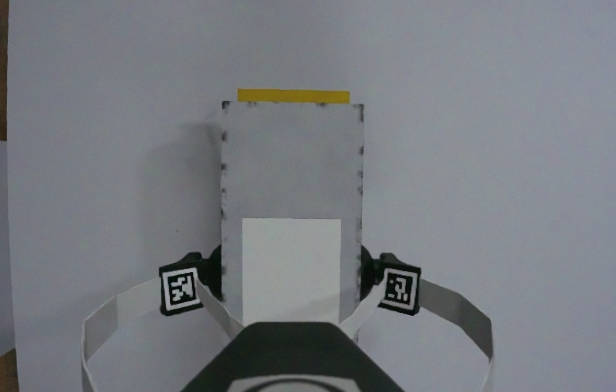

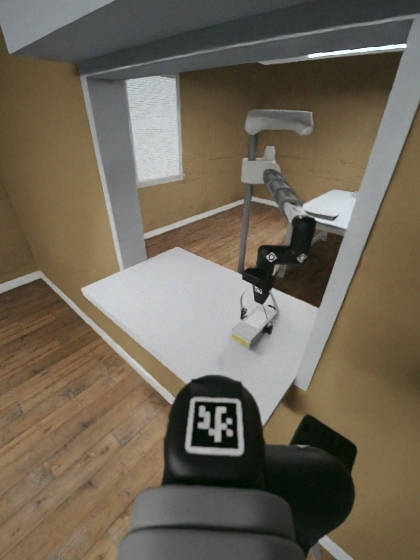

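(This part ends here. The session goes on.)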